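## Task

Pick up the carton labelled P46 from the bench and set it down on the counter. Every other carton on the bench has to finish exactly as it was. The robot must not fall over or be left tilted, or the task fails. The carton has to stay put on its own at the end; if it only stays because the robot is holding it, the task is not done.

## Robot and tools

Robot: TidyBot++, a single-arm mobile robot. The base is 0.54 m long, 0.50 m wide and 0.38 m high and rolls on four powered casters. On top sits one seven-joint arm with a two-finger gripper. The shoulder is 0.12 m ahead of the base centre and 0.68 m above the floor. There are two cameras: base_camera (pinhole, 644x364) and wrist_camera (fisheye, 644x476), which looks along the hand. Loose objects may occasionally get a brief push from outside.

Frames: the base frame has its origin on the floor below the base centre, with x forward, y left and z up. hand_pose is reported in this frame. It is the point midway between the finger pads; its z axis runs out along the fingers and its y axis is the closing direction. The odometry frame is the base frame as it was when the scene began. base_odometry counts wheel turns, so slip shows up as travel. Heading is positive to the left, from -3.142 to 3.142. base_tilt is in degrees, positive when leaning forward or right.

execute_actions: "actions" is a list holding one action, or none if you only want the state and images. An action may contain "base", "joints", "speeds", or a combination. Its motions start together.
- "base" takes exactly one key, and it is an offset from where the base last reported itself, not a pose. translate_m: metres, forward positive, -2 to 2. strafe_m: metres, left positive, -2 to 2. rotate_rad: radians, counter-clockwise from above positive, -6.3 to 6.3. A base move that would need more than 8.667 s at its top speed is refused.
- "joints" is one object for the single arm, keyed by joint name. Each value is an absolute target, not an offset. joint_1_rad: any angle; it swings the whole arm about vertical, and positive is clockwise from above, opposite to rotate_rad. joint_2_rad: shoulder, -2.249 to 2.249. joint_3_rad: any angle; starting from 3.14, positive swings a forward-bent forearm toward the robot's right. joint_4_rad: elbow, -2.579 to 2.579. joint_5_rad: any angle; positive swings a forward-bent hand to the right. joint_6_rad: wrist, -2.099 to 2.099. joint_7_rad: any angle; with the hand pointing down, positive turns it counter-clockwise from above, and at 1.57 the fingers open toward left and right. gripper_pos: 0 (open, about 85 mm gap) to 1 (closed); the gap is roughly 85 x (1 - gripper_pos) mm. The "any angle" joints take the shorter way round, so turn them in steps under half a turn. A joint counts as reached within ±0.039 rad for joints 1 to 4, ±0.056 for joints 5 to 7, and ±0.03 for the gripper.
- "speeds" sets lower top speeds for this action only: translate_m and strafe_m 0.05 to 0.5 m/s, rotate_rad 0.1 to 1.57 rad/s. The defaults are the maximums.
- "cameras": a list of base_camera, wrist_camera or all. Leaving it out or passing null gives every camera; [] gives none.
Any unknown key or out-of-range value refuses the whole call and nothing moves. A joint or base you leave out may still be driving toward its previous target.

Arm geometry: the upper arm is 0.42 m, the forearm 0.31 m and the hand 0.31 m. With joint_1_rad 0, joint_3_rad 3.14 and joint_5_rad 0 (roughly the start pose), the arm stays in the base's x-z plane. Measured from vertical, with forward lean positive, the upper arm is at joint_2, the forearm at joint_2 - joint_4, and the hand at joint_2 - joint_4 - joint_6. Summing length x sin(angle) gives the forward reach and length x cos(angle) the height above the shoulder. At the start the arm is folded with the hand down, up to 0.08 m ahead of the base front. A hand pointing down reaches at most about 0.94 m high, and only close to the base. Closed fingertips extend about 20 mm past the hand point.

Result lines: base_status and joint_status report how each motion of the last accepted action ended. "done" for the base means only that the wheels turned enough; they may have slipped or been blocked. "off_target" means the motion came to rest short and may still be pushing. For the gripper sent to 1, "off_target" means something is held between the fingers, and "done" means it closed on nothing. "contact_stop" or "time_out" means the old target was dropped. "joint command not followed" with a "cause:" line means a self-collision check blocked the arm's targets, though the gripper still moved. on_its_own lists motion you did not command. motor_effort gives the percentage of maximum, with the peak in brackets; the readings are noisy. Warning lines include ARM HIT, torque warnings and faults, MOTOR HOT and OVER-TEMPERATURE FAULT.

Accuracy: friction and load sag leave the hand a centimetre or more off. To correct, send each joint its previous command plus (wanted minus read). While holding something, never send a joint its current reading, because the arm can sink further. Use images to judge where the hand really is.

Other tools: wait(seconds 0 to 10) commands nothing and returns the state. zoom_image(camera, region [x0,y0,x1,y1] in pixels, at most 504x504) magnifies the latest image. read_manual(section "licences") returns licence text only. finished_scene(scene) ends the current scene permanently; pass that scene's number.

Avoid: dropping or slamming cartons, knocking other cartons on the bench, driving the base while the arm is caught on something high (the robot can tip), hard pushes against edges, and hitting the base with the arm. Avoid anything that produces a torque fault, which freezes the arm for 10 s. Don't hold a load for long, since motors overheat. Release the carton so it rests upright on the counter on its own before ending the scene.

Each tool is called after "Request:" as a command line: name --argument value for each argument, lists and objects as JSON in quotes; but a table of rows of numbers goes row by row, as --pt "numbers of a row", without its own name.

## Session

Request:
execute_actions --actions '[]'

Scene clock: 0.00 s.
base_odometry: x=+0.000 y=+0.000 heading=+0.000 (m, m, rad; odometry frame)
base_tilt: forward=-0.4 right=-1.0 (deg)
base_status: not commanded
joint_positions: joint_1_rad=-0.014 joint_2_rad=-0.365 joint_3_rad=+3.137 joint_4_rad=-2.539 joint_5_rad=+0.027 joint_6_rad=-0.852 joint_7_rad=+1.514 gripper_pos=+0.000
joint_status: not commanded
motor_effort: joint_1_rad=+1 joint_2_rad=-1 joint_3_rad=+0 joint_4_rad=+13 joint_5_rad=+0 joint_6_rad=-1 joint_7_rad=+0 (%)
hand_pose: x=+0.2637 y=-0.0024 z=+0.5875 quat_wxyz=(+0.009, +0.998, -0.011, +0.058) (m; base frame)
pictures: base_camera, wrist_camera
Images, in order (width x height): base_camera 644x364, wrist_camera 644x476.

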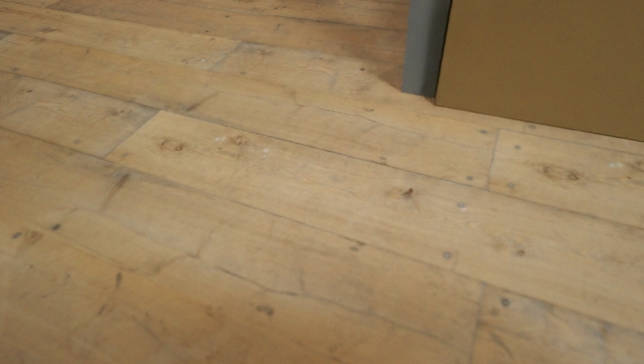

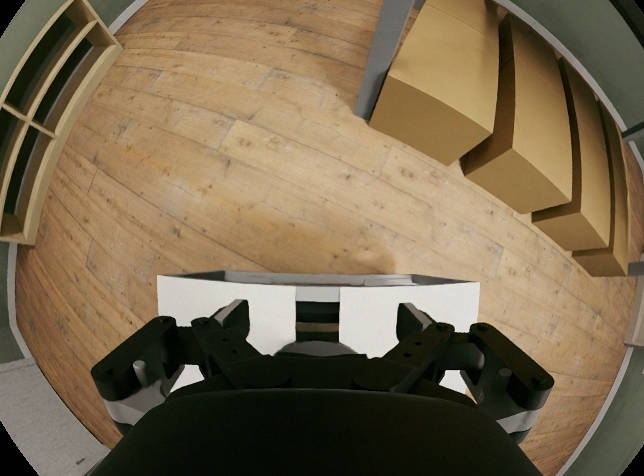

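Request:
execute_actions --actions '[{"joints":{"joint_1_rad":0.4,"joint_2_rad":-0.6,"joint_4_rad":-1.2,"joint_6_rad":-1.3}}]' --cameras '["wrist_camera"]'

Scene clock: 6.67 s.
base_odometry: x=+0.000 y=+0.000 heading=+0.000 (m, m, rad; odometry frame)
base_tilt: forward=-0.4 right=-1.0 (deg)
base_status: not commanded
joint_positions: joint_1_rad=+0.374 joint_2_rad=-0.578 joint_3_rad=+3.137 joint_4_rad=-1.220 joint_5_rad=+0.027 joint_6_rad=-1.271 joint_7_rad=+1.514 gripper_pos=+0.000
joint_status: all done
motor_effort: joint_1_rad=+0(1) joint_2_rad=+5(6) joint_3_rad=+1(1) joint_4_rad=+17(23) joint_5_rad=+0(0) joint_6_rad=+9(9) joint_7_rad=+0(1) (%)
hand_pose: x=+0.3513 y=-0.0958 z=+1.1818 quat_wxyz=(+0.104, +0.798, -0.176, +0.567) (m; base frame)
pictures: wrist_camera
Images, in order (width x height): wrist_camera 644x476.

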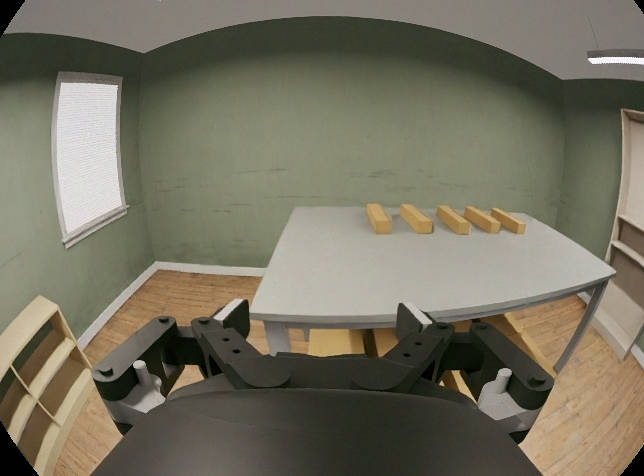

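Request:
execute_actions --actions '[{"base":{"rotate_rad":-1.92},"joints":{"joint_1_rad":0.0}}]'

Scene clock: 26.87 s.
base_odometry: x=+0.000 y=+0.000 heading=-1.919 (m, m, rad; odometry frame)
base_tilt: forward=-0.4 right=-1.0 (deg)
base_status: done
joint_positions: joint_1_rad=+0.023 joint_2_rad=-0.578 joint_3_rad=+3.137 joint_4_rad=-1.220 joint_5_rad=+0.027 joint_6_rad=-1.272 joint_7_rad=+1.514 gripper_pos=+0.000
joint_status: all done
motor_effort: joint_1_rad=+0(1) joint_2_rad=+5(6) joint_3_rad=+0(1) joint_4_rad=+17(17) joint_5_rad=+0(1) joint_6_rad=+9(9) joint_7_rad=+0(0) (%)
hand_pose: x=+0.3700 y=-0.0102 z=+1.1816 quat_wxyz=(+0.003, +0.816, -0.034, +0.576) (m; base frame)
pictures: base_camera, wrist_camera
Images, in order (width x height): base_camera 644x364, wrist_camera 644x476.

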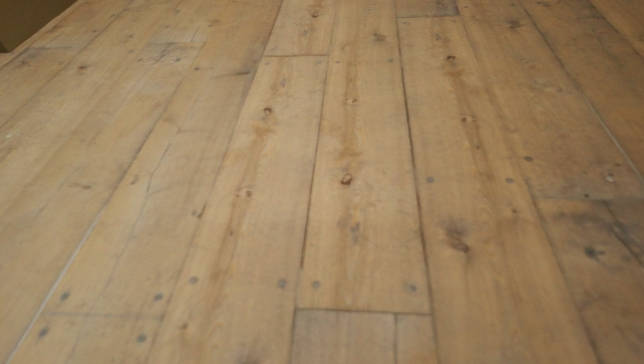

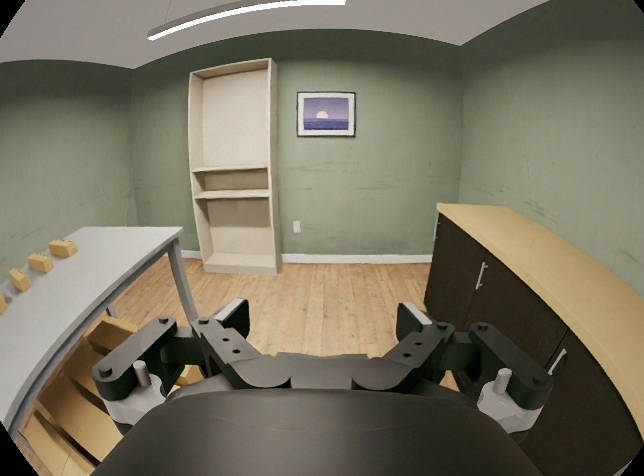

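Request:
execute_actions --actions '[{"base":{"rotate_rad":-0.06},"joints":{"joint_1_rad":-0.8}}]' --cameras '["base_camera"]'

Request:
execute_actions --actions '[{"base":{"translate_m":-0.7}}]'

Scene clock: 33.73 s.
base_odometry: x=+0.000 y=+0.000 heading=-1.979 (m, m, rad; odometry frame)
base_tilt: forward=-0.3 right=-1.1 (deg)
base_status: done
joint_positions: joint_1_rad=-0.776 joint_2_rad=-0.578 joint_3_rad=+3.137 joint_4_rad=-1.220 joint_5_rad=+0.027 joint_6_rad=-1.272 joint_7_rad=+1.514 gripper_pos=+0.000
joint_status: all done
motor_effort: joint_1_rad=+0(1) joint_2_rad=+5(6) joint_3_rad=+1(1) joint_4_rad=+17(17) joint_5_rad=+0(1) joint_6_rad=+9(9) joint_7_rad=+1(0) (%)
hand_pose: x=+0.3012 y=+0.1729 z=+1.1816 quat_wxyz=(-0.222, +0.765, +0.286, +0.532) (m; base frame)
pictures: base_camera
Images, in order (width x height): base_camera 644x364.

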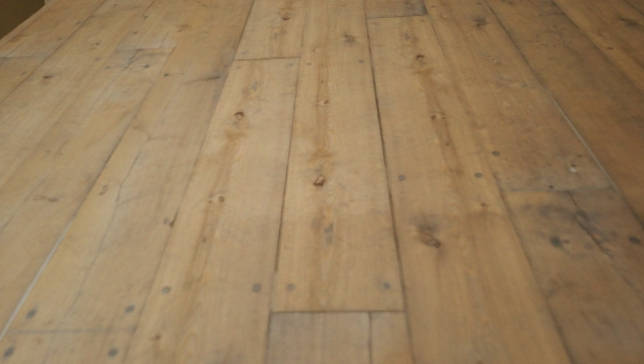

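Scene clock: 36.50 s.
base_odometry: x=+0.278 y=+0.642 heading=-1.979 (m, m, rad; odometry frame)
base_tilt: forward=-0.4 right=-1.0 (deg)
base_status: done
joint_positions: joint_1_rad=-0.777 joint_2_rad=-0.584 joint_3_rad=+3.137 joint_4_rad=-1.220 joint_5_rad=+0.027 joint_6_rad=-1.272 joint_7_rad=+1.514 gripper_pos=+0.000
joint_status: not commanded
motor_effort: joint_1_rad=+0(0) joint_2_rad=+6(8) joint_3_rad=+1(2) joint_4_rad=+17(18) joint_5_rad=+0(1) joint_6_rad=+9(9) joint_7_rad=+0(1) (%)
hand_pose: x=+0.2990 y=+0.1710 z=+1.1829 quat_wxyz=(-0.223, +0.764, +0.286, +0.534) (m; base frame)
pictures: base_camera, wrist_camera
Images, in order (width x height): base_camera 644x364, wrist_camera 644x476.

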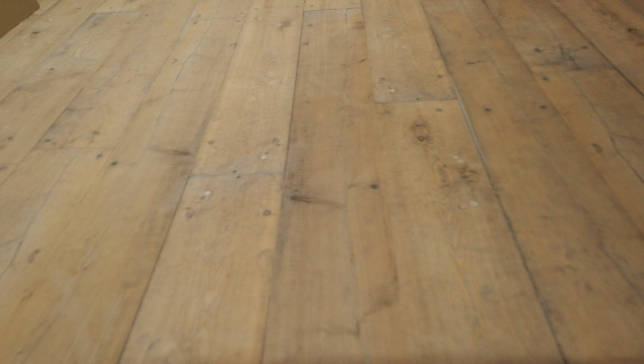

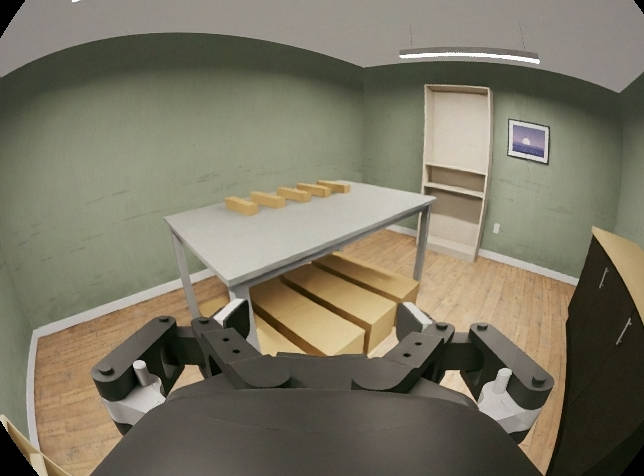

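Request:
execute_actions --actions '[{"base":{"strafe_m":2.0},"joints":{"joint_1_rad":0.3}}]'

Scene clock: 48.90 s.
base_odometry: x=+2.114 y=-0.151 heading=-1.979 (m, m, rad; odometry frame)
base_tilt: forward=-0.3 right=-1.1 (deg)
base_status: done
joint_positions: joint_1_rad=+0.277 joint_2_rad=-0.586 joint_3_rad=+3.137 joint_4_rad=-1.220 joint_5_rad=+0.027 joint_6_rad=-1.273 joint_7_rad=+1.514 gripper_pos=+0.000
joint_status: all done
motor_effort: joint_1_rad=+0(0) joint_2_rad=+6(9) joint_3_rad=+1(3) joint_4_rad=+16(17) joint_5_rad=+0(1) joint_6_rad=+9(9) joint_7_rad=+0(0) (%)
hand_pose: x=+0.3556 y=-0.0718 z=+1.1833 quat_wxyz=(+0.076, +0.804, -0.137, +0.574) (m; base frame)
pictures: base_camera, wrist_camera
Images, in order (width x height): base_camera 644x364, wrist_camera 644x476.

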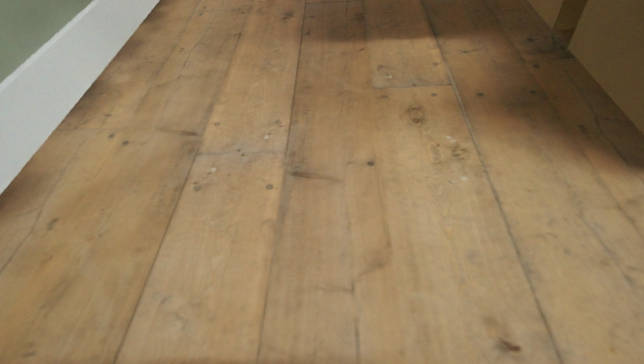

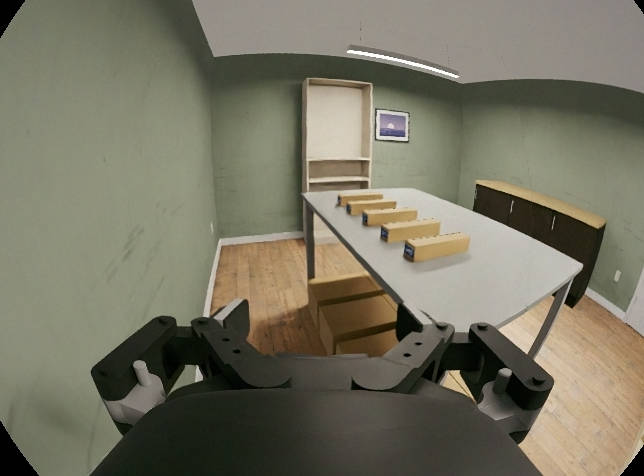

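Request:
execute_actions --actions '[{"base":{"translate_m":1.2},"joints":{"joint_1_rad":1.5,"joint_6_rad":-1.5,"joint_7_rad":1.57,"joint_5_rad":0},"speeds":{"translate_m":0.4}}]'

Request:
zoom_image --camera "wrist_camera" --region '[80, 170, 580, 300]'

Scene clock: 57.77 s.
base_odometry: x=+1.639 y=-1.253 heading=-1.979 (m, m, rad; odometry frame)
base_tilt: forward=-0.3 right=-1.1 (deg)
base_status: done
joint_positions: joint_1_rad=+1.477 joint_2_rad=-0.589 joint_3_rad=+3.137 joint_4_rad=-1.219 joint_5_rad=+0.021 joint_6_rad=-1.472 joint_7_rad=+1.525 gripper_pos=+0.000
joint_status: all done
motor_effort: joint_1_rad=+0(1) joint_2_rad=+6(9) joint_3_rad=+0(2) joint_4_rad=+16(17) joint_5_rad=+0(1) joint_6_rad=+8(10) joint_7_rad=+0(0) (%)
hand_pose: x=+0.1367 y=-0.2192 z=+1.1280 quat_wxyz=(+0.333, +0.627, -0.600, +0.369) (m; base frame)
pictures: base_camera, wrist_camera
Images, in order (width x height): base_camera 644x364, wrist_camera 644x476.

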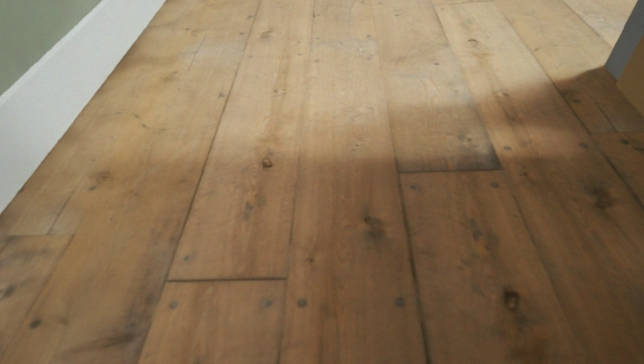

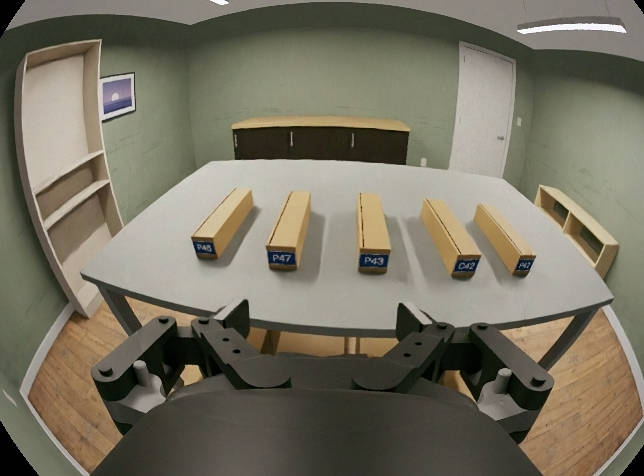

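Region (80, 170, 580, 300) of wrist_camera's 644x476 image, scaled by 1.008; it fills the top 131 rows of this view, and the rest is white.

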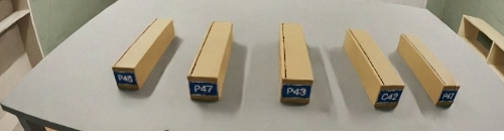

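Request:
execute_actions --actions '[{"base":{"translate_m":0.345},"joints":{"joint_1_rad":1.59},"speeds":{"translate_m":0.3}}]' --cameras '["wrist_camera"]'

Request:
zoom_image --camera "wrist_camera" --region '[250, 170, 450, 290]'

Request:
execute_actions --actions '[{"base":{"strafe_m":-0.04},"joints":{"joint_2_rad":0.50,"joint_4_rad":-0.38,"joint_6_rad":-1.50},"speeds":{"strafe_m":0.1}}]' --cameras '["wrist_camera"]'

Scene clock: 70.77 s.
base_odometry: x=+1.502 y=-1.570 heading=-1.979 (m, m, rad; odometry frame)
base_tilt: forward=-0.3 right=-1.1 (deg)
base_status: done
joint_positions: joint_1_rad=+1.567 joint_2_rad=-0.589 joint_3_rad=+3.137 joint_4_rad=-1.219 joint_5_rad=+0.020 joint_6_rad=-1.472 joint_7_rad=+1.525 gripper_pos=+0.000
joint_status: all done
motor_effort: joint_1_rad=+0(1) joint_2_rad=+6(8) joint_3_rad=+1(2) joint_4_rad=+16(16) joint_5_rad=+0(1) joint_6_rad=+8(8) joint_7_rad=+0(0) (%)
hand_pose: x=+0.1172 y=-0.2199 z=+1.1279 quat_wxyz=(+0.349, +0.600, -0.627, +0.353) (m; base frame)
pictures: wrist_camera
Images, in order (width x height): wrist_camera 644x476.

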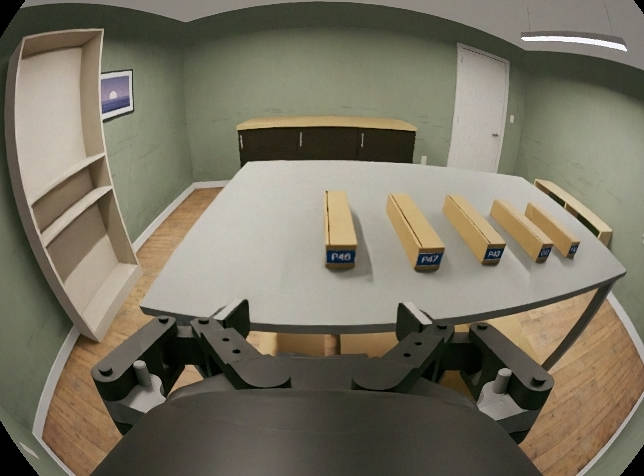

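Region (250, 170, 450, 290) of wrist_camera's 644x476 image, scaled by 2.520; it fills the top 302 rows of this view, and the rest is white.

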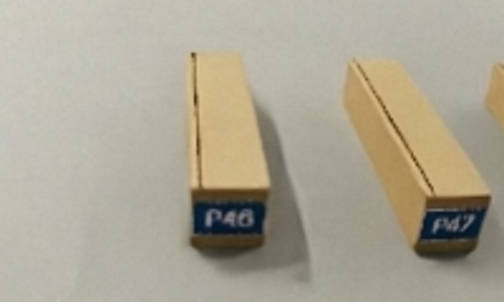

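Scene clock: 73.17 s.
base_odometry: x=+1.465 y=-1.554 heading=-1.978 (m, m, rad; odometry frame)
base_tilt: forward=-0.3 right=-1.0 (deg)
base_status: done
joint_positions: joint_1_rad=+1.567 joint_2_rad=+0.489 joint_3_rad=+3.137 joint_4_rad=-0.406 joint_5_rad=+0.020 joint_6_rad=-1.474 joint_7_rad=+1.525 gripper_pos=+0.000
joint_status: all done
motor_effort: joint_1_rad=+0(1) joint_2_rad=-36(39) joint_3_rad=+0(1) joint_4_rad=+19(19) joint_5_rad=+0(0) joint_6_rad=+7(10) joint_7_rad=+0(0) (%)
hand_pose: x=+0.1189 y=-0.6601 z=+1.0270 quat_wxyz=(+0.265, +0.640, -0.669, +0.268) (m; base frame)
pictures: wrist_camera
Images, in order (width x height): wrist_camera 644x476.

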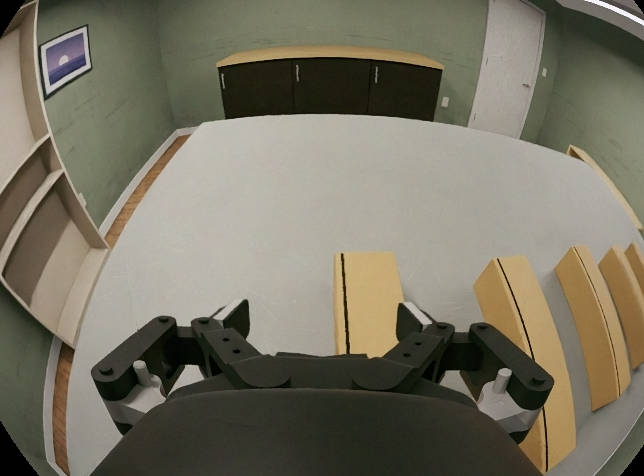

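Request:
execute_actions --actions '[{"base":{"translate_m":-0.043},"joints":{"joint_6_rad":-1.55},"speeds":{"translate_m":0.1}}]' --cameras '[]'

Request:
execute_actions --actions '[{"base":{"strafe_m":0.04},"joints":{"joint_2_rad":0.43,"joint_4_rad":-0.68,"joint_6_rad":-1.33},"speeds":{"strafe_m":0.1}}]' --cameras '["wrist_camera"]'

Scene clock: 83.97 s.
base_odometry: x=+1.482 y=-1.514 heading=-1.978 (m, m, rad; odometry frame)
base_tilt: forward=-0.4 right=-1.0 (deg)
base_status: done
joint_positions: joint_1_rad=+1.576 joint_2_rad=+0.489 joint_3_rad=+3.137 joint_4_rad=-0.405 joint_5_rad=+0.019 joint_6_rad=-1.528 joint_7_rad=+1.525 gripper_pos=+0.000
joint_status: all done
motor_effort: joint_1_rad=-1(3) joint_2_rad=-37(40) joint_3_rad=+0(1) joint_4_rad=+18(20) joint_5_rad=+0(1) joint_6_rad=+6(7) joint_7_rad=+1(0) (%)
hand_pose: x=+0.1131 y=-0.6478 z=+1.0163 quat_wxyz=(+0.249, +0.644, -0.679, +0.249) (m; base frame)
pictures: none
No camera images: the call's "cameras" was empty. Leave "cameras" out to get every camera's image.

Scene clock: 85.33 s.
base_odometry: x=+1.519 y=-1.530 heading=-1.978 (m, m, rad; odometry frame)
base_tilt: forward=-0.4 right=-1.0 (deg)
base_status: done
joint_positions: joint_1_rad=+1.576 joint_2_rad=+0.458 joint_3_rad=+3.137 joint_4_rad=-0.660 joint_5_rad=+0.019 joint_6_rad=-1.358 joint_7_rad=+1.525 gripper_pos=+0.000
joint_status: all done
motor_effort: joint_1_rad=-1(2) joint_2_rad=-37(41) joint_3_rad=+0(1) joint_4_rad=+20(21) joint_5_rad=+0(1) joint_6_rad=+6(7) joint_7_rad=+1(0) (%)
hand_pose: x=+0.1135 y=-0.6608 z=+0.9517 quat_wxyz=(+0.232, +0.652, -0.685, +0.230) (m; base frame)
pictures: wrist_camera
Images, in order (width x height): wrist_camera 644x476.

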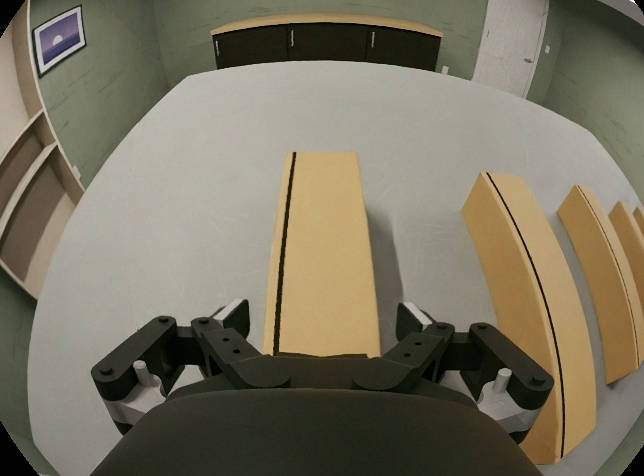

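Request:
execute_actions --actions '[{"joints":{"joint_2_rad":0.39,"joint_4_rad":-0.88,"joint_6_rad":-1.14}}]' --cameras '["wrist_camera"]'

Scene clock: 90.27 s.
base_odometry: x=+1.519 y=-1.530 heading=-1.978 (m, m, rad; odometry frame)
base_tilt: forward=-0.3 right=-1.0 (deg)
base_status: not commanded
joint_positions: joint_1_rad=+1.576 joint_2_rad=+0.406 joint_3_rad=+3.137 joint_4_rad=-0.851 joint_5_rad=+0.019 joint_6_rad=-1.161 joint_7_rad=+1.526 gripper_pos=+0.000
joint_status: all done
motor_effort: joint_1_rad=+0(1) joint_2_rad=-35(37) joint_3_rad=+0(1) joint_4_rad=+20(22) joint_5_rad=+0(1) joint_6_rad=+6(6) joint_7_rad=+1(0) (%)
hand_pose: x=+0.1140 y=-0.6711 z=+0.9318 quat_wxyz=(+0.251, +0.646, -0.676, +0.249) (m; base frame)
pictures: wrist_camera
Images, in order (width x height): wrist_camera 644x476.

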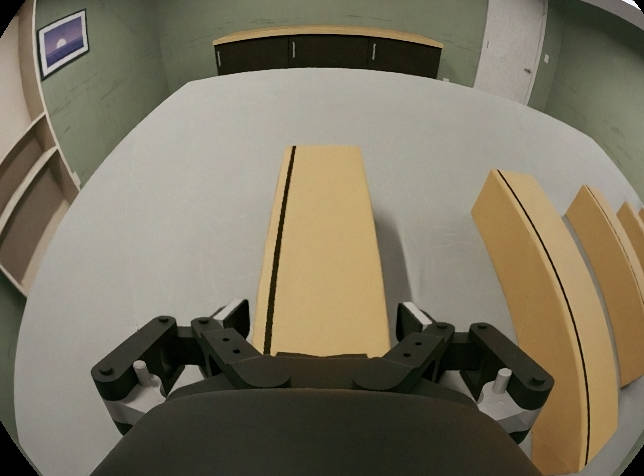

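Request:
execute_actions --actions '[{"joints":{"joint_4_rad":-0.91}}]' --cameras '[]'

Request:
execute_actions --actions '[{"joints":{"gripper_pos":1}}]' --cameras '["wrist_camera"]'

Request:
execute_actions --actions '[{"joints":{"joint_2_rad":0.15,"joint_4_rad":-0.90,"joint_6_rad":-1.25}}]'

Scene clock: 95.20 s.
base_odometry: x=+1.519 y=-1.530 heading=-1.978 (m, m, rad; odometry frame)
base_tilt: forward=-0.4 right=-1.0 (deg)
base_status: not commanded
joint_positions: joint_1_rad=+1.576 joint_2_rad=+0.397 joint_3_rad=+3.137 joint_4_rad=-0.868 joint_5_rad=+0.019 joint_6_rad=-1.152 joint_7_rad=+1.526 gripper_pos=+0.000
joint_status: joint_4_rad off_target (ended at -0.868, target -0.910)
motor_effort: joint_1_rad=-1(0) joint_2_rad=-33(36) joint_3_rad=+0(1) joint_4_rad=+18(20) joint_5_rad=+0(0) joint_6_rad=+4(6) joint_7_rad=+0(0) (%)
hand_pose: x=+0.1140 y=-0.6686 z=+0.9314 quat_wxyz=(+0.251, +0.646, -0.676, +0.250) (m; base frame)
pictures: none
No camera images: the call's "cameras" was empty. Leave "cameras" out to get every camera's image.

Scene clock: 96.77 s.
base_odometry: x=+1.519 y=-1.530 heading=-1.978 (m, m, rad; odometry frame)
base_tilt: forward=-0.4 right=-1.0 (deg)
base_status: not commanded
joint_positions: joint_1_rad=+1.576 joint_2_rad=+0.377 joint_3_rad=+3.137 joint_4_rad=-0.881 joint_5_rad=+0.019 joint_6_rad=-1.144 joint_7_rad=+1.527 gripper_pos=+0.345
joint_status: gripper_pos off_target (ended at +0.345, target +1.000)
motor_effort: joint_1_rad=-1(2) joint_2_rad=-31(36) joint_3_rad=+0(1) joint_4_rad=+18(21) joint_5_rad=+0(1) joint_6_rad=+4(7) joint_7_rad=+1(0) (%)
hand_pose: x=+0.1142 y=-0.6638 z=+0.9398 quat_wxyz=(+0.256, +0.645, -0.674, +0.255) (m; base frame)
pictures: wrist_camera
Images, in order (width x height): wrist_camera 644x476.

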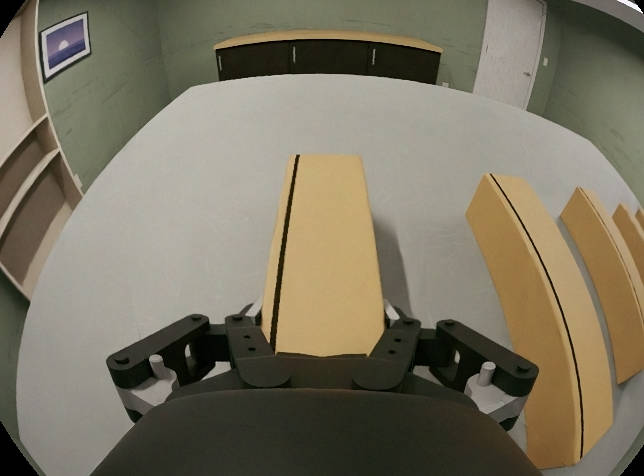

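Scene clock: 98.10 s.
base_odometry: x=+1.519 y=-1.530 heading=-1.978 (m, m, rad; odometry frame)
base_tilt: forward=-0.3 right=-1.0 (deg)
base_status: not commanded
joint_positions: joint_1_rad=+1.576 joint_2_rad=+0.147 joint_3_rad=+3.137 joint_4_rad=-0.895 joint_5_rad=+0.019 joint_6_rad=-1.223 joint_7_rad=+1.527 gripper_pos=+0.345
joint_status: all done
motor_effort: joint_1_rad=+0(0) joint_2_rad=-26(41) joint_3_rad=+0(0) joint_4_rad=+21(24) joint_5_rad=+0(0) joint_6_rad=+8(7) joint_7_rad=+0(0) (%)
hand_pose: x=+0.1144 y=-0.5723 z=+1.0571 quat_wxyz=(+0.300, +0.625, -0.655, +0.300) (m; base frame)
pictures: base_camera, wrist_camera
Images, in order (width x height): base_camera 644x364, wrist_camera 644x476.

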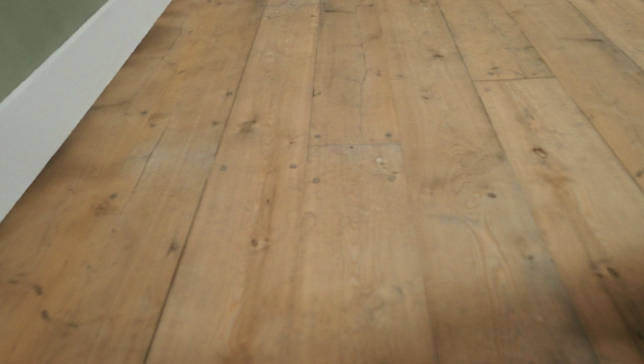

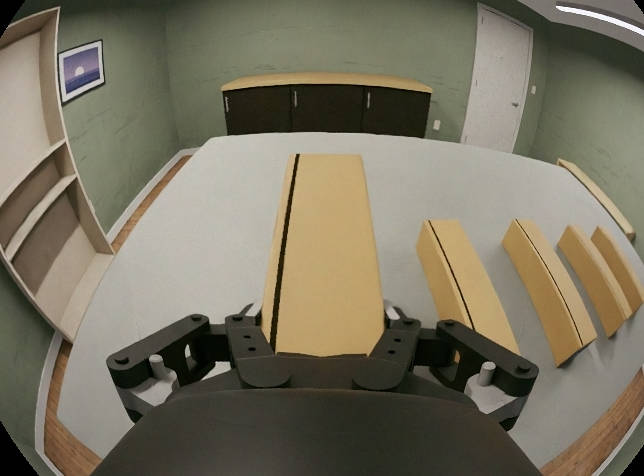

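Request:
execute_actions --actions '[{"base":{"translate_m":1.0},"joints":{"joint_2_rad":0.0,"joint_4_rad":-1.0,"joint_6_rad":-1.15},"speeds":{"translate_m":0.4}}]'

Scene clock: 114.13 s.
base_odometry: x=+1.123 y=-2.449 heading=-1.978 (m, m, rad; odometry frame)
base_tilt: forward=-0.3 right=-1.0 (deg)
base_status: done
joint_positions: joint_1_rad=+1.577 joint_2_rad=+0.012 joint_3_rad=+3.137 joint_4_rad=-0.980 joint_5_rad=+0.018 joint_6_rad=-1.178 joint_7_rad=+1.527 gripper_pos=+0.345
joint_status: all done
motor_effort: joint_1_rad=+0(2) joint_2_rad=-21(29) joint_3_rad=+1(1) joint_4_rad=+21(23) joint_5_rad=+0(1) joint_6_rad=+8(9) joint_7_rad=+1(1) (%)
hand_pose: x=+0.1143 y=-0.5253 z=+1.0990 quat_wxyz=(+0.330, +0.610, -0.640, +0.331) (m; base frame)
pictures: base_camera, wrist_camera
Images, in order (width x height): base_camera 644x364, wrist_camera 644x476.

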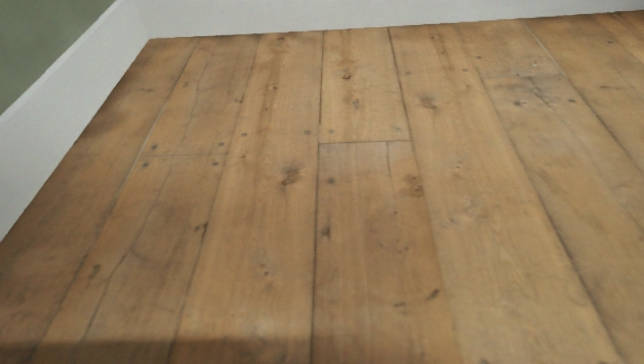

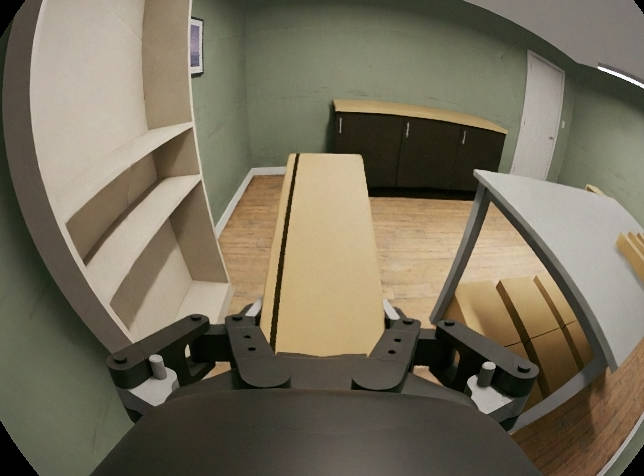

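Request:
execute_actions --actions '[{"base":{"translate_m":0.12},"speeds":{"translate_m":0.3}}]' --cameras '[]'

Request:
execute_actions --actions '[{"base":{"strafe_m":-1.75},"speeds":{"strafe_m":0.45}}]'

Scene clock: 124.30 s.
base_odometry: x=+1.076 y=-2.559 heading=-1.978 (m, m, rad; odometry frame)
base_tilt: forward=-0.3 right=-1.1 (deg)
base_status: done
joint_positions: joint_1_rad=+1.578 joint_2_rad=+0.012 joint_3_rad=+3.136 joint_4_rad=-0.980 joint_5_rad=+0.018 joint_6_rad=-1.178 joint_7_rad=+1.527 gripper_pos=+0.345
joint_status: not commanded
motor_effort: joint_1_rad=+0(2) joint_2_rad=-21(22) joint_3_rad=+1(2) joint_4_rad=+21(22) joint_5_rad=+0(1) joint_6_rad=+8(8) joint_7_rad=+1(1) (%)
hand_pose: x=+0.1143 y=-0.5253 z=+1.0990 quat_wxyz=(+0.330, +0.610, -0.640, +0.331) (m; base frame)
pictures: none
No camera images: the call's "cameras" was empty. Leave "cameras" out to get every camera's image.

Scene clock: 129.47 s.
base_odometry: x=-0.532 y=-1.868 heading=-1.977 (m, m, rad; odometry frame)
base_tilt: forward=-0.3 right=-1.0 (deg)
base_status: done
joint_positions: joint_1_rad=+1.578 joint_2_rad=+0.010 joint_3_rad=+3.136 joint_4_rad=-0.981 joint_5_rad=+0.018 joint_6_rad=-1.175 joint_7_rad=+1.527 gripper_pos=+0.345
joint_status: not commanded
motor_effort: joint_1_rad=+0(1) joint_2_rad=-22(25) joint_3_rad=+0(1) joint_4_rad=+22(21) joint_5_rad=+0(1) joint_6_rad=+8(9) joint_7_rad=+0(2) (%)
hand_pose: x=+0.1143 y=-0.5250 z=+1.0998 quat_wxyz=(+0.330, +0.610, -0.639, +0.332) (m; base frame)
pictures: base_camera, wrist_camera
Images, in order (width x height): base_camera 644x364, wrist_camera 644x476.

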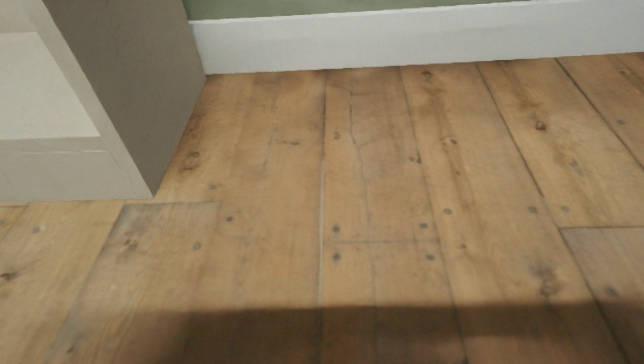

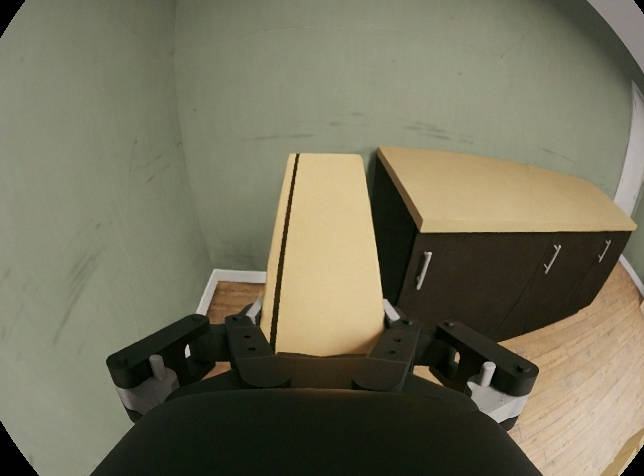

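Request:
execute_actions --actions '[{"base":{"strafe_m":-0.2},"speeds":{"strafe_m":0.3}}]' --cameras '[]'

Request:
execute_actions --actions '[{"base":{"translate_m":-0.55},"speeds":{"translate_m":0.4}}]'

Scene clock: 138.50 s.
base_odometry: x=-0.716 y=-1.789 heading=-1.977 (m, m, rad; odometry frame)
base_tilt: forward=-0.3 right=-1.0 (deg)
base_status: done
joint_positions: joint_1_rad=+1.578 joint_2_rad=+0.010 joint_3_rad=+3.136 joint_4_rad=-0.982 joint_5_rad=+0.018 joint_6_rad=-1.174 joint_7_rad=+1.527 gripper_pos=+0.345
joint_status: not commanded
motor_effort: joint_1_rad=+0(1) joint_2_rad=-21(24) joint_3_rad=+0(1) joint_4_rad=+21(22) joint_5_rad=+0(0) joint_6_rad=+8(9) joint_7_rad=+0(1) (%)
hand_pose: x=+0.1143 y=-0.5249 z=+1.0999 quat_wxyz=(+0.331, +0.610, -0.639, +0.332) (m; base frame)
pictures: none
No camera images: the call's "cameras" was empty. Leave "cameras" out to get every camera's image.

Scene clock: 141.03 s.
base_odometry: x=-0.499 y=-1.283 heading=-1.976 (m, m, rad; odometry frame)
base_tilt: forward=-0.4 right=-1.0 (deg)
base_status: done
joint_positions: joint_1_rad=+1.578 joint_2_rad=+0.010 joint_3_rad=+3.136 joint_4_rad=-0.982 joint_5_rad=+0.018 joint_6_rad=-1.174 joint_7_rad=+1.527 gripper_pos=+0.345
joint_status: not commanded
motor_effort: joint_1_rad=+0(2) joint_2_rad=-21(23) joint_3_rad=+0(2) joint_4_rad=+21(21) joint_5_rad=+0(1) joint_6_rad=+8(9) joint_7_rad=+0(1) (%)
hand_pose: x=+0.1143 y=-0.5249 z=+1.0999 quat_wxyz=(+0.331, +0.610, -0.639, +0.332) (m; base frame)
pictures: base_camera, wrist_camera
Images, in order (width x height): base_camera 644x364, wrist_camera 644x476.

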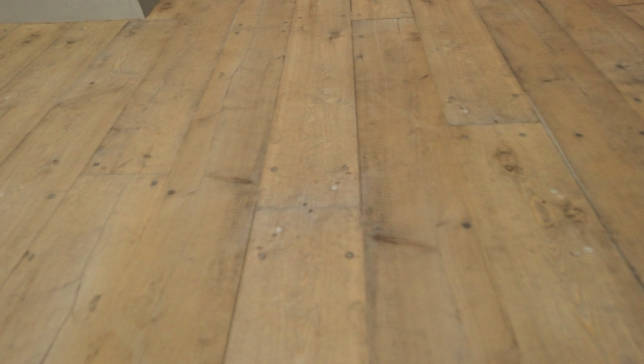

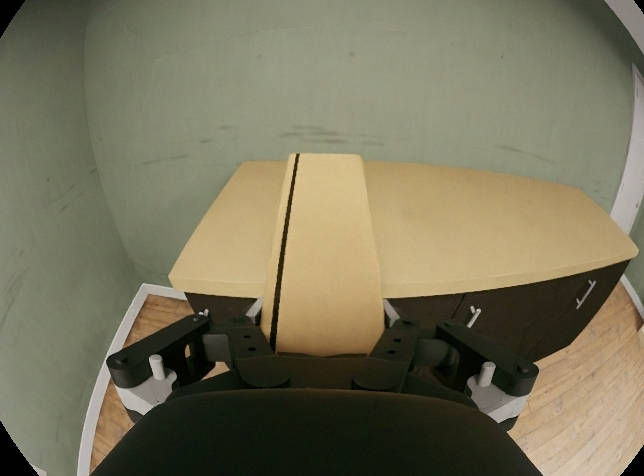

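Request:
execute_actions --actions '[{"base":{"strafe_m":-0.3},"speeds":{"strafe_m":0.3}}]' --cameras '[]'

Request:
execute_actions --actions '[{"joints":{"joint_2_rad":0.33,"joint_4_rad":-0.85,"joint_6_rad":-1.17}}]'

Scene clock: 147.43 s.
base_odometry: x=-0.775 y=-1.164 heading=-1.977 (m, m, rad; odometry frame)
base_tilt: forward=-0.4 right=-1.0 (deg)
base_status: done
joint_positions: joint_1_rad=+1.578 joint_2_rad=+0.008 joint_3_rad=+3.136 joint_4_rad=-0.983 joint_5_rad=+0.018 joint_6_rad=-1.173 joint_7_rad=+1.527 gripper_pos=+0.345
joint_status: not commanded
motor_effort: joint_1_rad=+0(0) joint_2_rad=-21(26) joint_3_rad=+0(1) joint_4_rad=+21(22) joint_5_rad=+0(0) joint_6_rad=+8(9) joint_7_rad=+1(0) (%)
hand_pose: x=+0.1143 y=-0.5245 z=+1.1004 quat_wxyz=(+0.331, +0.609, -0.639, +0.333) (m; base frame)
pictures: none
No camera images: the call's "cameras" was empty. Leave "cameras" out to get every camera's image.

Scene clock: 149.20 s.
base_odometry: x=-0.775 y=-1.164 heading=-1.977 (m, m, rad; odometry frame)
base_tilt: forward=-0.4 right=-1.0 (deg)
base_status: not commanded
joint_positions: joint_1_rad=+1.578 joint_2_rad=+0.336 joint_3_rad=+3.136 joint_4_rad=-0.877 joint_5_rad=+0.018 joint_6_rad=-1.173 joint_7_rad=+1.527 gripper_pos=+0.345
joint_status: all done
motor_effort: joint_1_rad=+0(0) joint_2_rad=-35(39) joint_3_rad=+0(0) joint_4_rad=+22(24) joint_5_rad=+0(0) joint_6_rad=+7(8) joint_7_rad=+0(0) (%)
hand_pose: x=+0.1135 y=-0.6464 z=+0.9626 quat_wxyz=(+0.261, +0.642, -0.672, +0.261) (m; base frame)
pictures: base_camera, wrist_camera
Images, in order (width x height): base_camera 644x364, wrist_camera 644x476.

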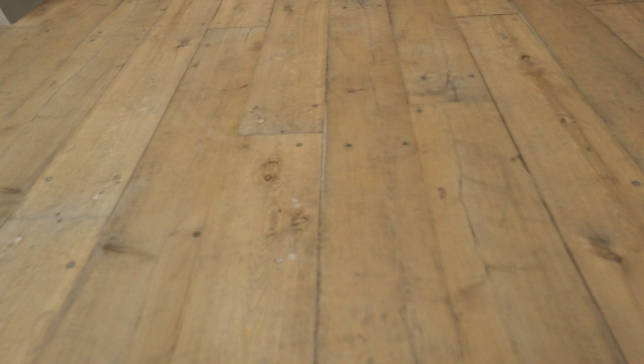

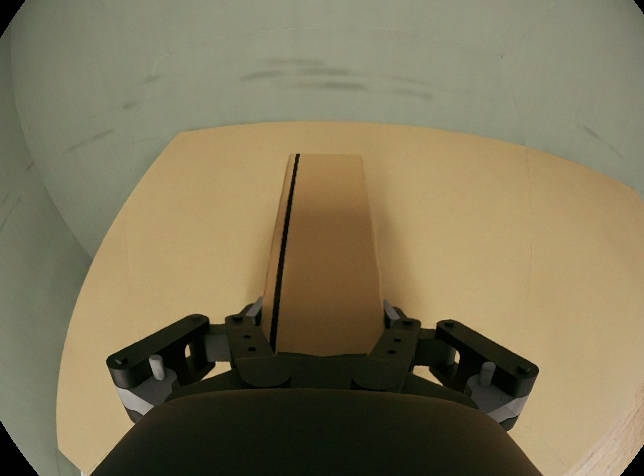

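Request:
execute_actions --actions '[{"joints":{"joint_2_rad":0.385,"joint_4_rad":-0.90,"joint_6_rad":-1.13}}]' --cameras '["wrist_camera"]'

Scene clock: 152.67 s.
base_odometry: x=-0.775 y=-1.164 heading=-1.977 (m, m, rad; odometry frame)
base_tilt: forward=-0.4 right=-1.0 (deg)
base_status: not commanded
joint_positions: joint_1_rad=+1.578 joint_2_rad=+0.370 joint_3_rad=+3.136 joint_4_rad=-0.887 joint_5_rad=+0.018 joint_6_rad=-1.160 joint_7_rad=+1.527 gripper_pos=+0.345
joint_status: all done
motor_effort: joint_1_rad=+0(0) joint_2_rad=-36(38) joint_3_rad=+0(0) joint_4_rad=+23(23) joint_5_rad=+0(0) joint_6_rad=+7(7) joint_7_rad=+0(0) (%)
hand_pose: x=+0.1134 y=-0.6573 z=+0.9385 quat_wxyz=(+0.251, +0.646, -0.676, +0.251) (m; base frame)
pictures: wrist_camera
Images, in order (width x height): wrist_camera 644x476.

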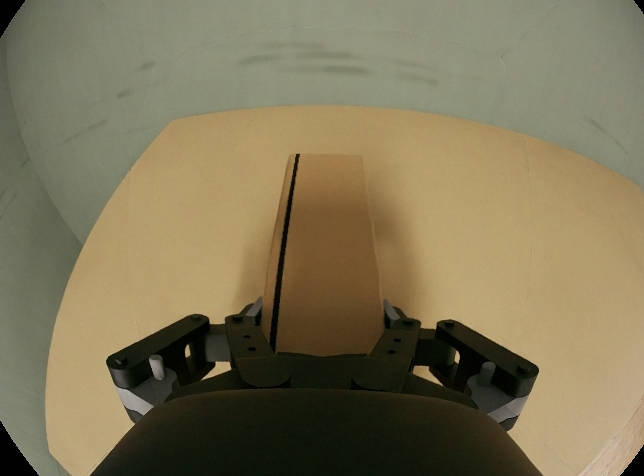

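Request:
execute_actions --actions '[{"joints":{"joint_2_rad":0.42,"joint_4_rad":-0.91,"joint_6_rad":-1.12}}]' --cameras '["wrist_camera"]'

Scene clock: 156.67 s.
base_odometry: x=-0.775 y=-1.164 heading=-1.977 (m, m, rad; odometry frame)
base_tilt: forward=-0.3 right=-1.0 (deg)
base_status: not commanded
joint_positions: joint_1_rad=+1.578 joint_2_rad=+0.379 joint_3_rad=+3.136 joint_4_rad=-0.887 joint_5_rad=+0.018 joint_6_rad=-1.139 joint_7_rad=+1.527 gripper_pos=+0.345
joint_status: joint_2_rad off_target (ended at +0.379, target +0.420); the others done
motor_effort: joint_1_rad=+0(0) joint_2_rad=-34(36) joint_3_rad=+0(0) joint_4_rad=+20(23) joint_5_rad=+0(0) joint_6_rad=+6(7) joint_7_rad=+0(0) (%)
hand_pose: x=+0.1135 y=-0.6647 z=+0.9363 quat_wxyz=(+0.255, +0.645, -0.675, +0.254) (m; base frame)
pictures: wrist_camera
Images, in order (width x height): wrist_camera 644x476.

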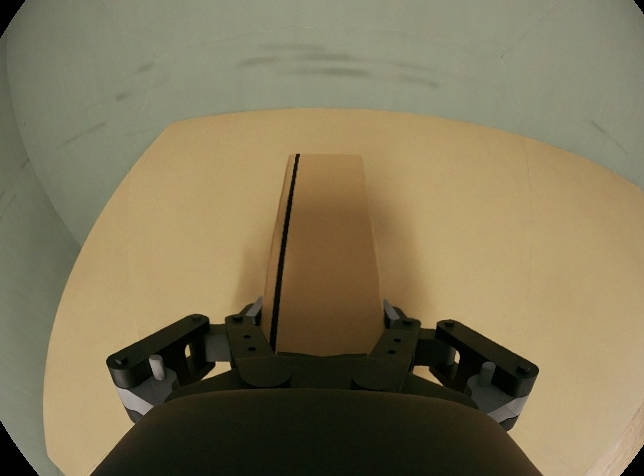

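Contact. Release and retreat.

Request:
execute_actions --actions '[{"joints":{"gripper_pos":0,"joint_2_rad":0.39}}]' --cameras '["wrist_camera"]'

Request:
execute_actions --actions '[{"joints":{"joint_2_rad":0.1,"joint_4_rad":-0.92,"joint_6_rad":-1.3}}]' --cameras '[]'

Request:
execute_actions --actions '[{"joints":{"joint_2_rad":-0.3,"joint_4_rad":-1.0,"joint_6_rad":-1.7}}]' --cameras '["wrist_camera"]'

Request:
zoom_image --camera "wrist_camera" --region '[270, 130, 390, 280]'

Scene clock: 165.13 s.
base_odometry: x=-0.775 y=-1.165 heading=-1.977 (m, m, rad; odometry frame)
base_tilt: forward=-0.4 right=-1.0 (deg)
base_status: not commanded
joint_positions: joint_1_rad=+1.578 joint_2_rad=+0.379 joint_3_rad=+3.136 joint_4_rad=-0.890 joint_5_rad=+0.018 joint_6_rad=-1.137 joint_7_rad=+1.527 gripper_pos=+0.000
joint_status: all done
motor_effort: joint_1_rad=+0(2) joint_2_rad=-37(38) joint_3_rad=+0(1) joint_4_rad=+22(22) joint_5_rad=+0(1) joint_6_rad=+7(7) joint_7_rad=+1(0) (%)
hand_pose: x=+0.1135 y=-0.6647 z=+0.9353 quat_wxyz=(+0.255, +0.645, -0.675, +0.254) (m; base frame)
pictures: wrist_camera
Images, in order (width x height): wrist_camera 644x476.

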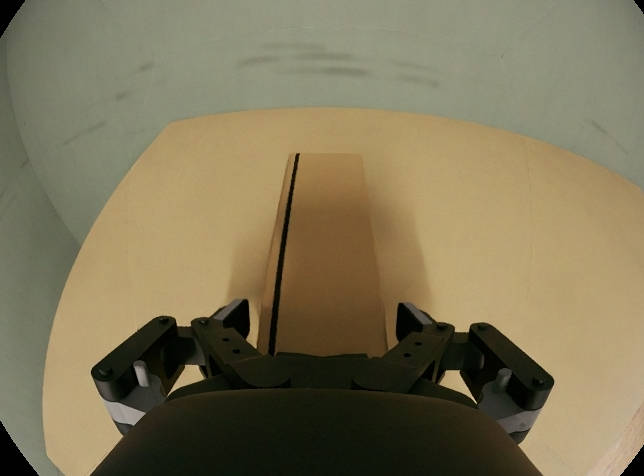

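Scene clock: 166.50 s.
base_odometry: x=-0.775 y=-1.165 heading=-1.977 (m, m, rad; odometry frame)
base_tilt: forward=-0.3 right=-1.0 (deg)
base_status: not commanded
joint_positions: joint_1_rad=+1.578 joint_2_rad=+0.094 joint_3_rad=+3.136 joint_4_rad=-0.900 joint_5_rad=+0.018 joint_6_rad=-1.272 joint_7_rad=+1.527 gripper_pos=+0.000
joint_status: all done
motor_effort: joint_1_rad=+0(0) joint_2_rad=-23(40) joint_3_rad=+0(0) joint_4_rad=+20(23) joint_5_rad=+0(0) joint_6_rad=+7(8) joint_7_rad=+0(1) (%)
hand_pose: x=+0.1139 y=-0.5421 z=+1.0725 quat_wxyz=(+0.299, +0.625, -0.656, +0.300) (m; base frame)
pictures: none
No camera images: the call's "cameras" was empty. Leave "cameras" out to get every camera's image.

Scene clock: 168.30 s.
base_odometry: x=-0.775 y=-1.165 heading=-1.977 (m, m, rad; odometry frame)
base_tilt: forward=-0.3 right=-1.0 (deg)
base_status: not commanded
joint_positions: joint_1_rad=+1.578 joint_2_rad=-0.303 joint_3_rad=+3.136 joint_4_rad=-0.974 joint_5_rad=+0.018 joint_6_rad=-1.676 joint_7_rad=+1.527 gripper_pos=+0.000
joint_status: all done
motor_effort: joint_1_rad=+0(1) joint_2_rad=-4(27) joint_3_rad=+1(1) joint_4_rad=+16(21) joint_5_rad=+0(0) joint_6_rad=+7(7) joint_7_rad=+0(1) (%)
hand_pose: x=+0.1150 y=-0.2921 z=+1.1114 quat_wxyz=(+0.274, +0.634, -0.670, +0.273) (m; base frame)
pictures: wrist_camera
Images, in order (width x height): wrist_camera 644x476.

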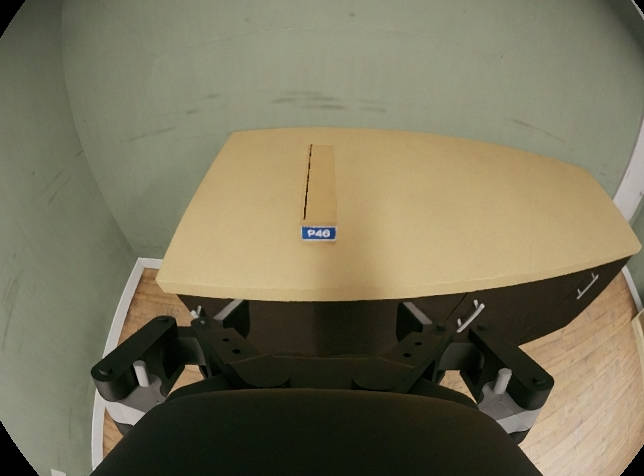

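Region (270, 130, 390, 280) of wrist_camera's 644x476 image, scaled by 3.360; it fills the left 403 columns of this view, and the rest is white.

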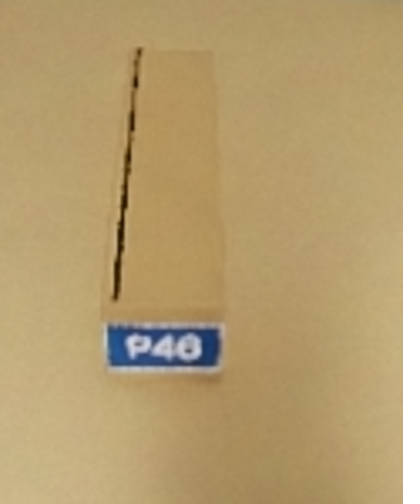

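Request:
finished_scene --scene 2

The scene is finished: the task was done.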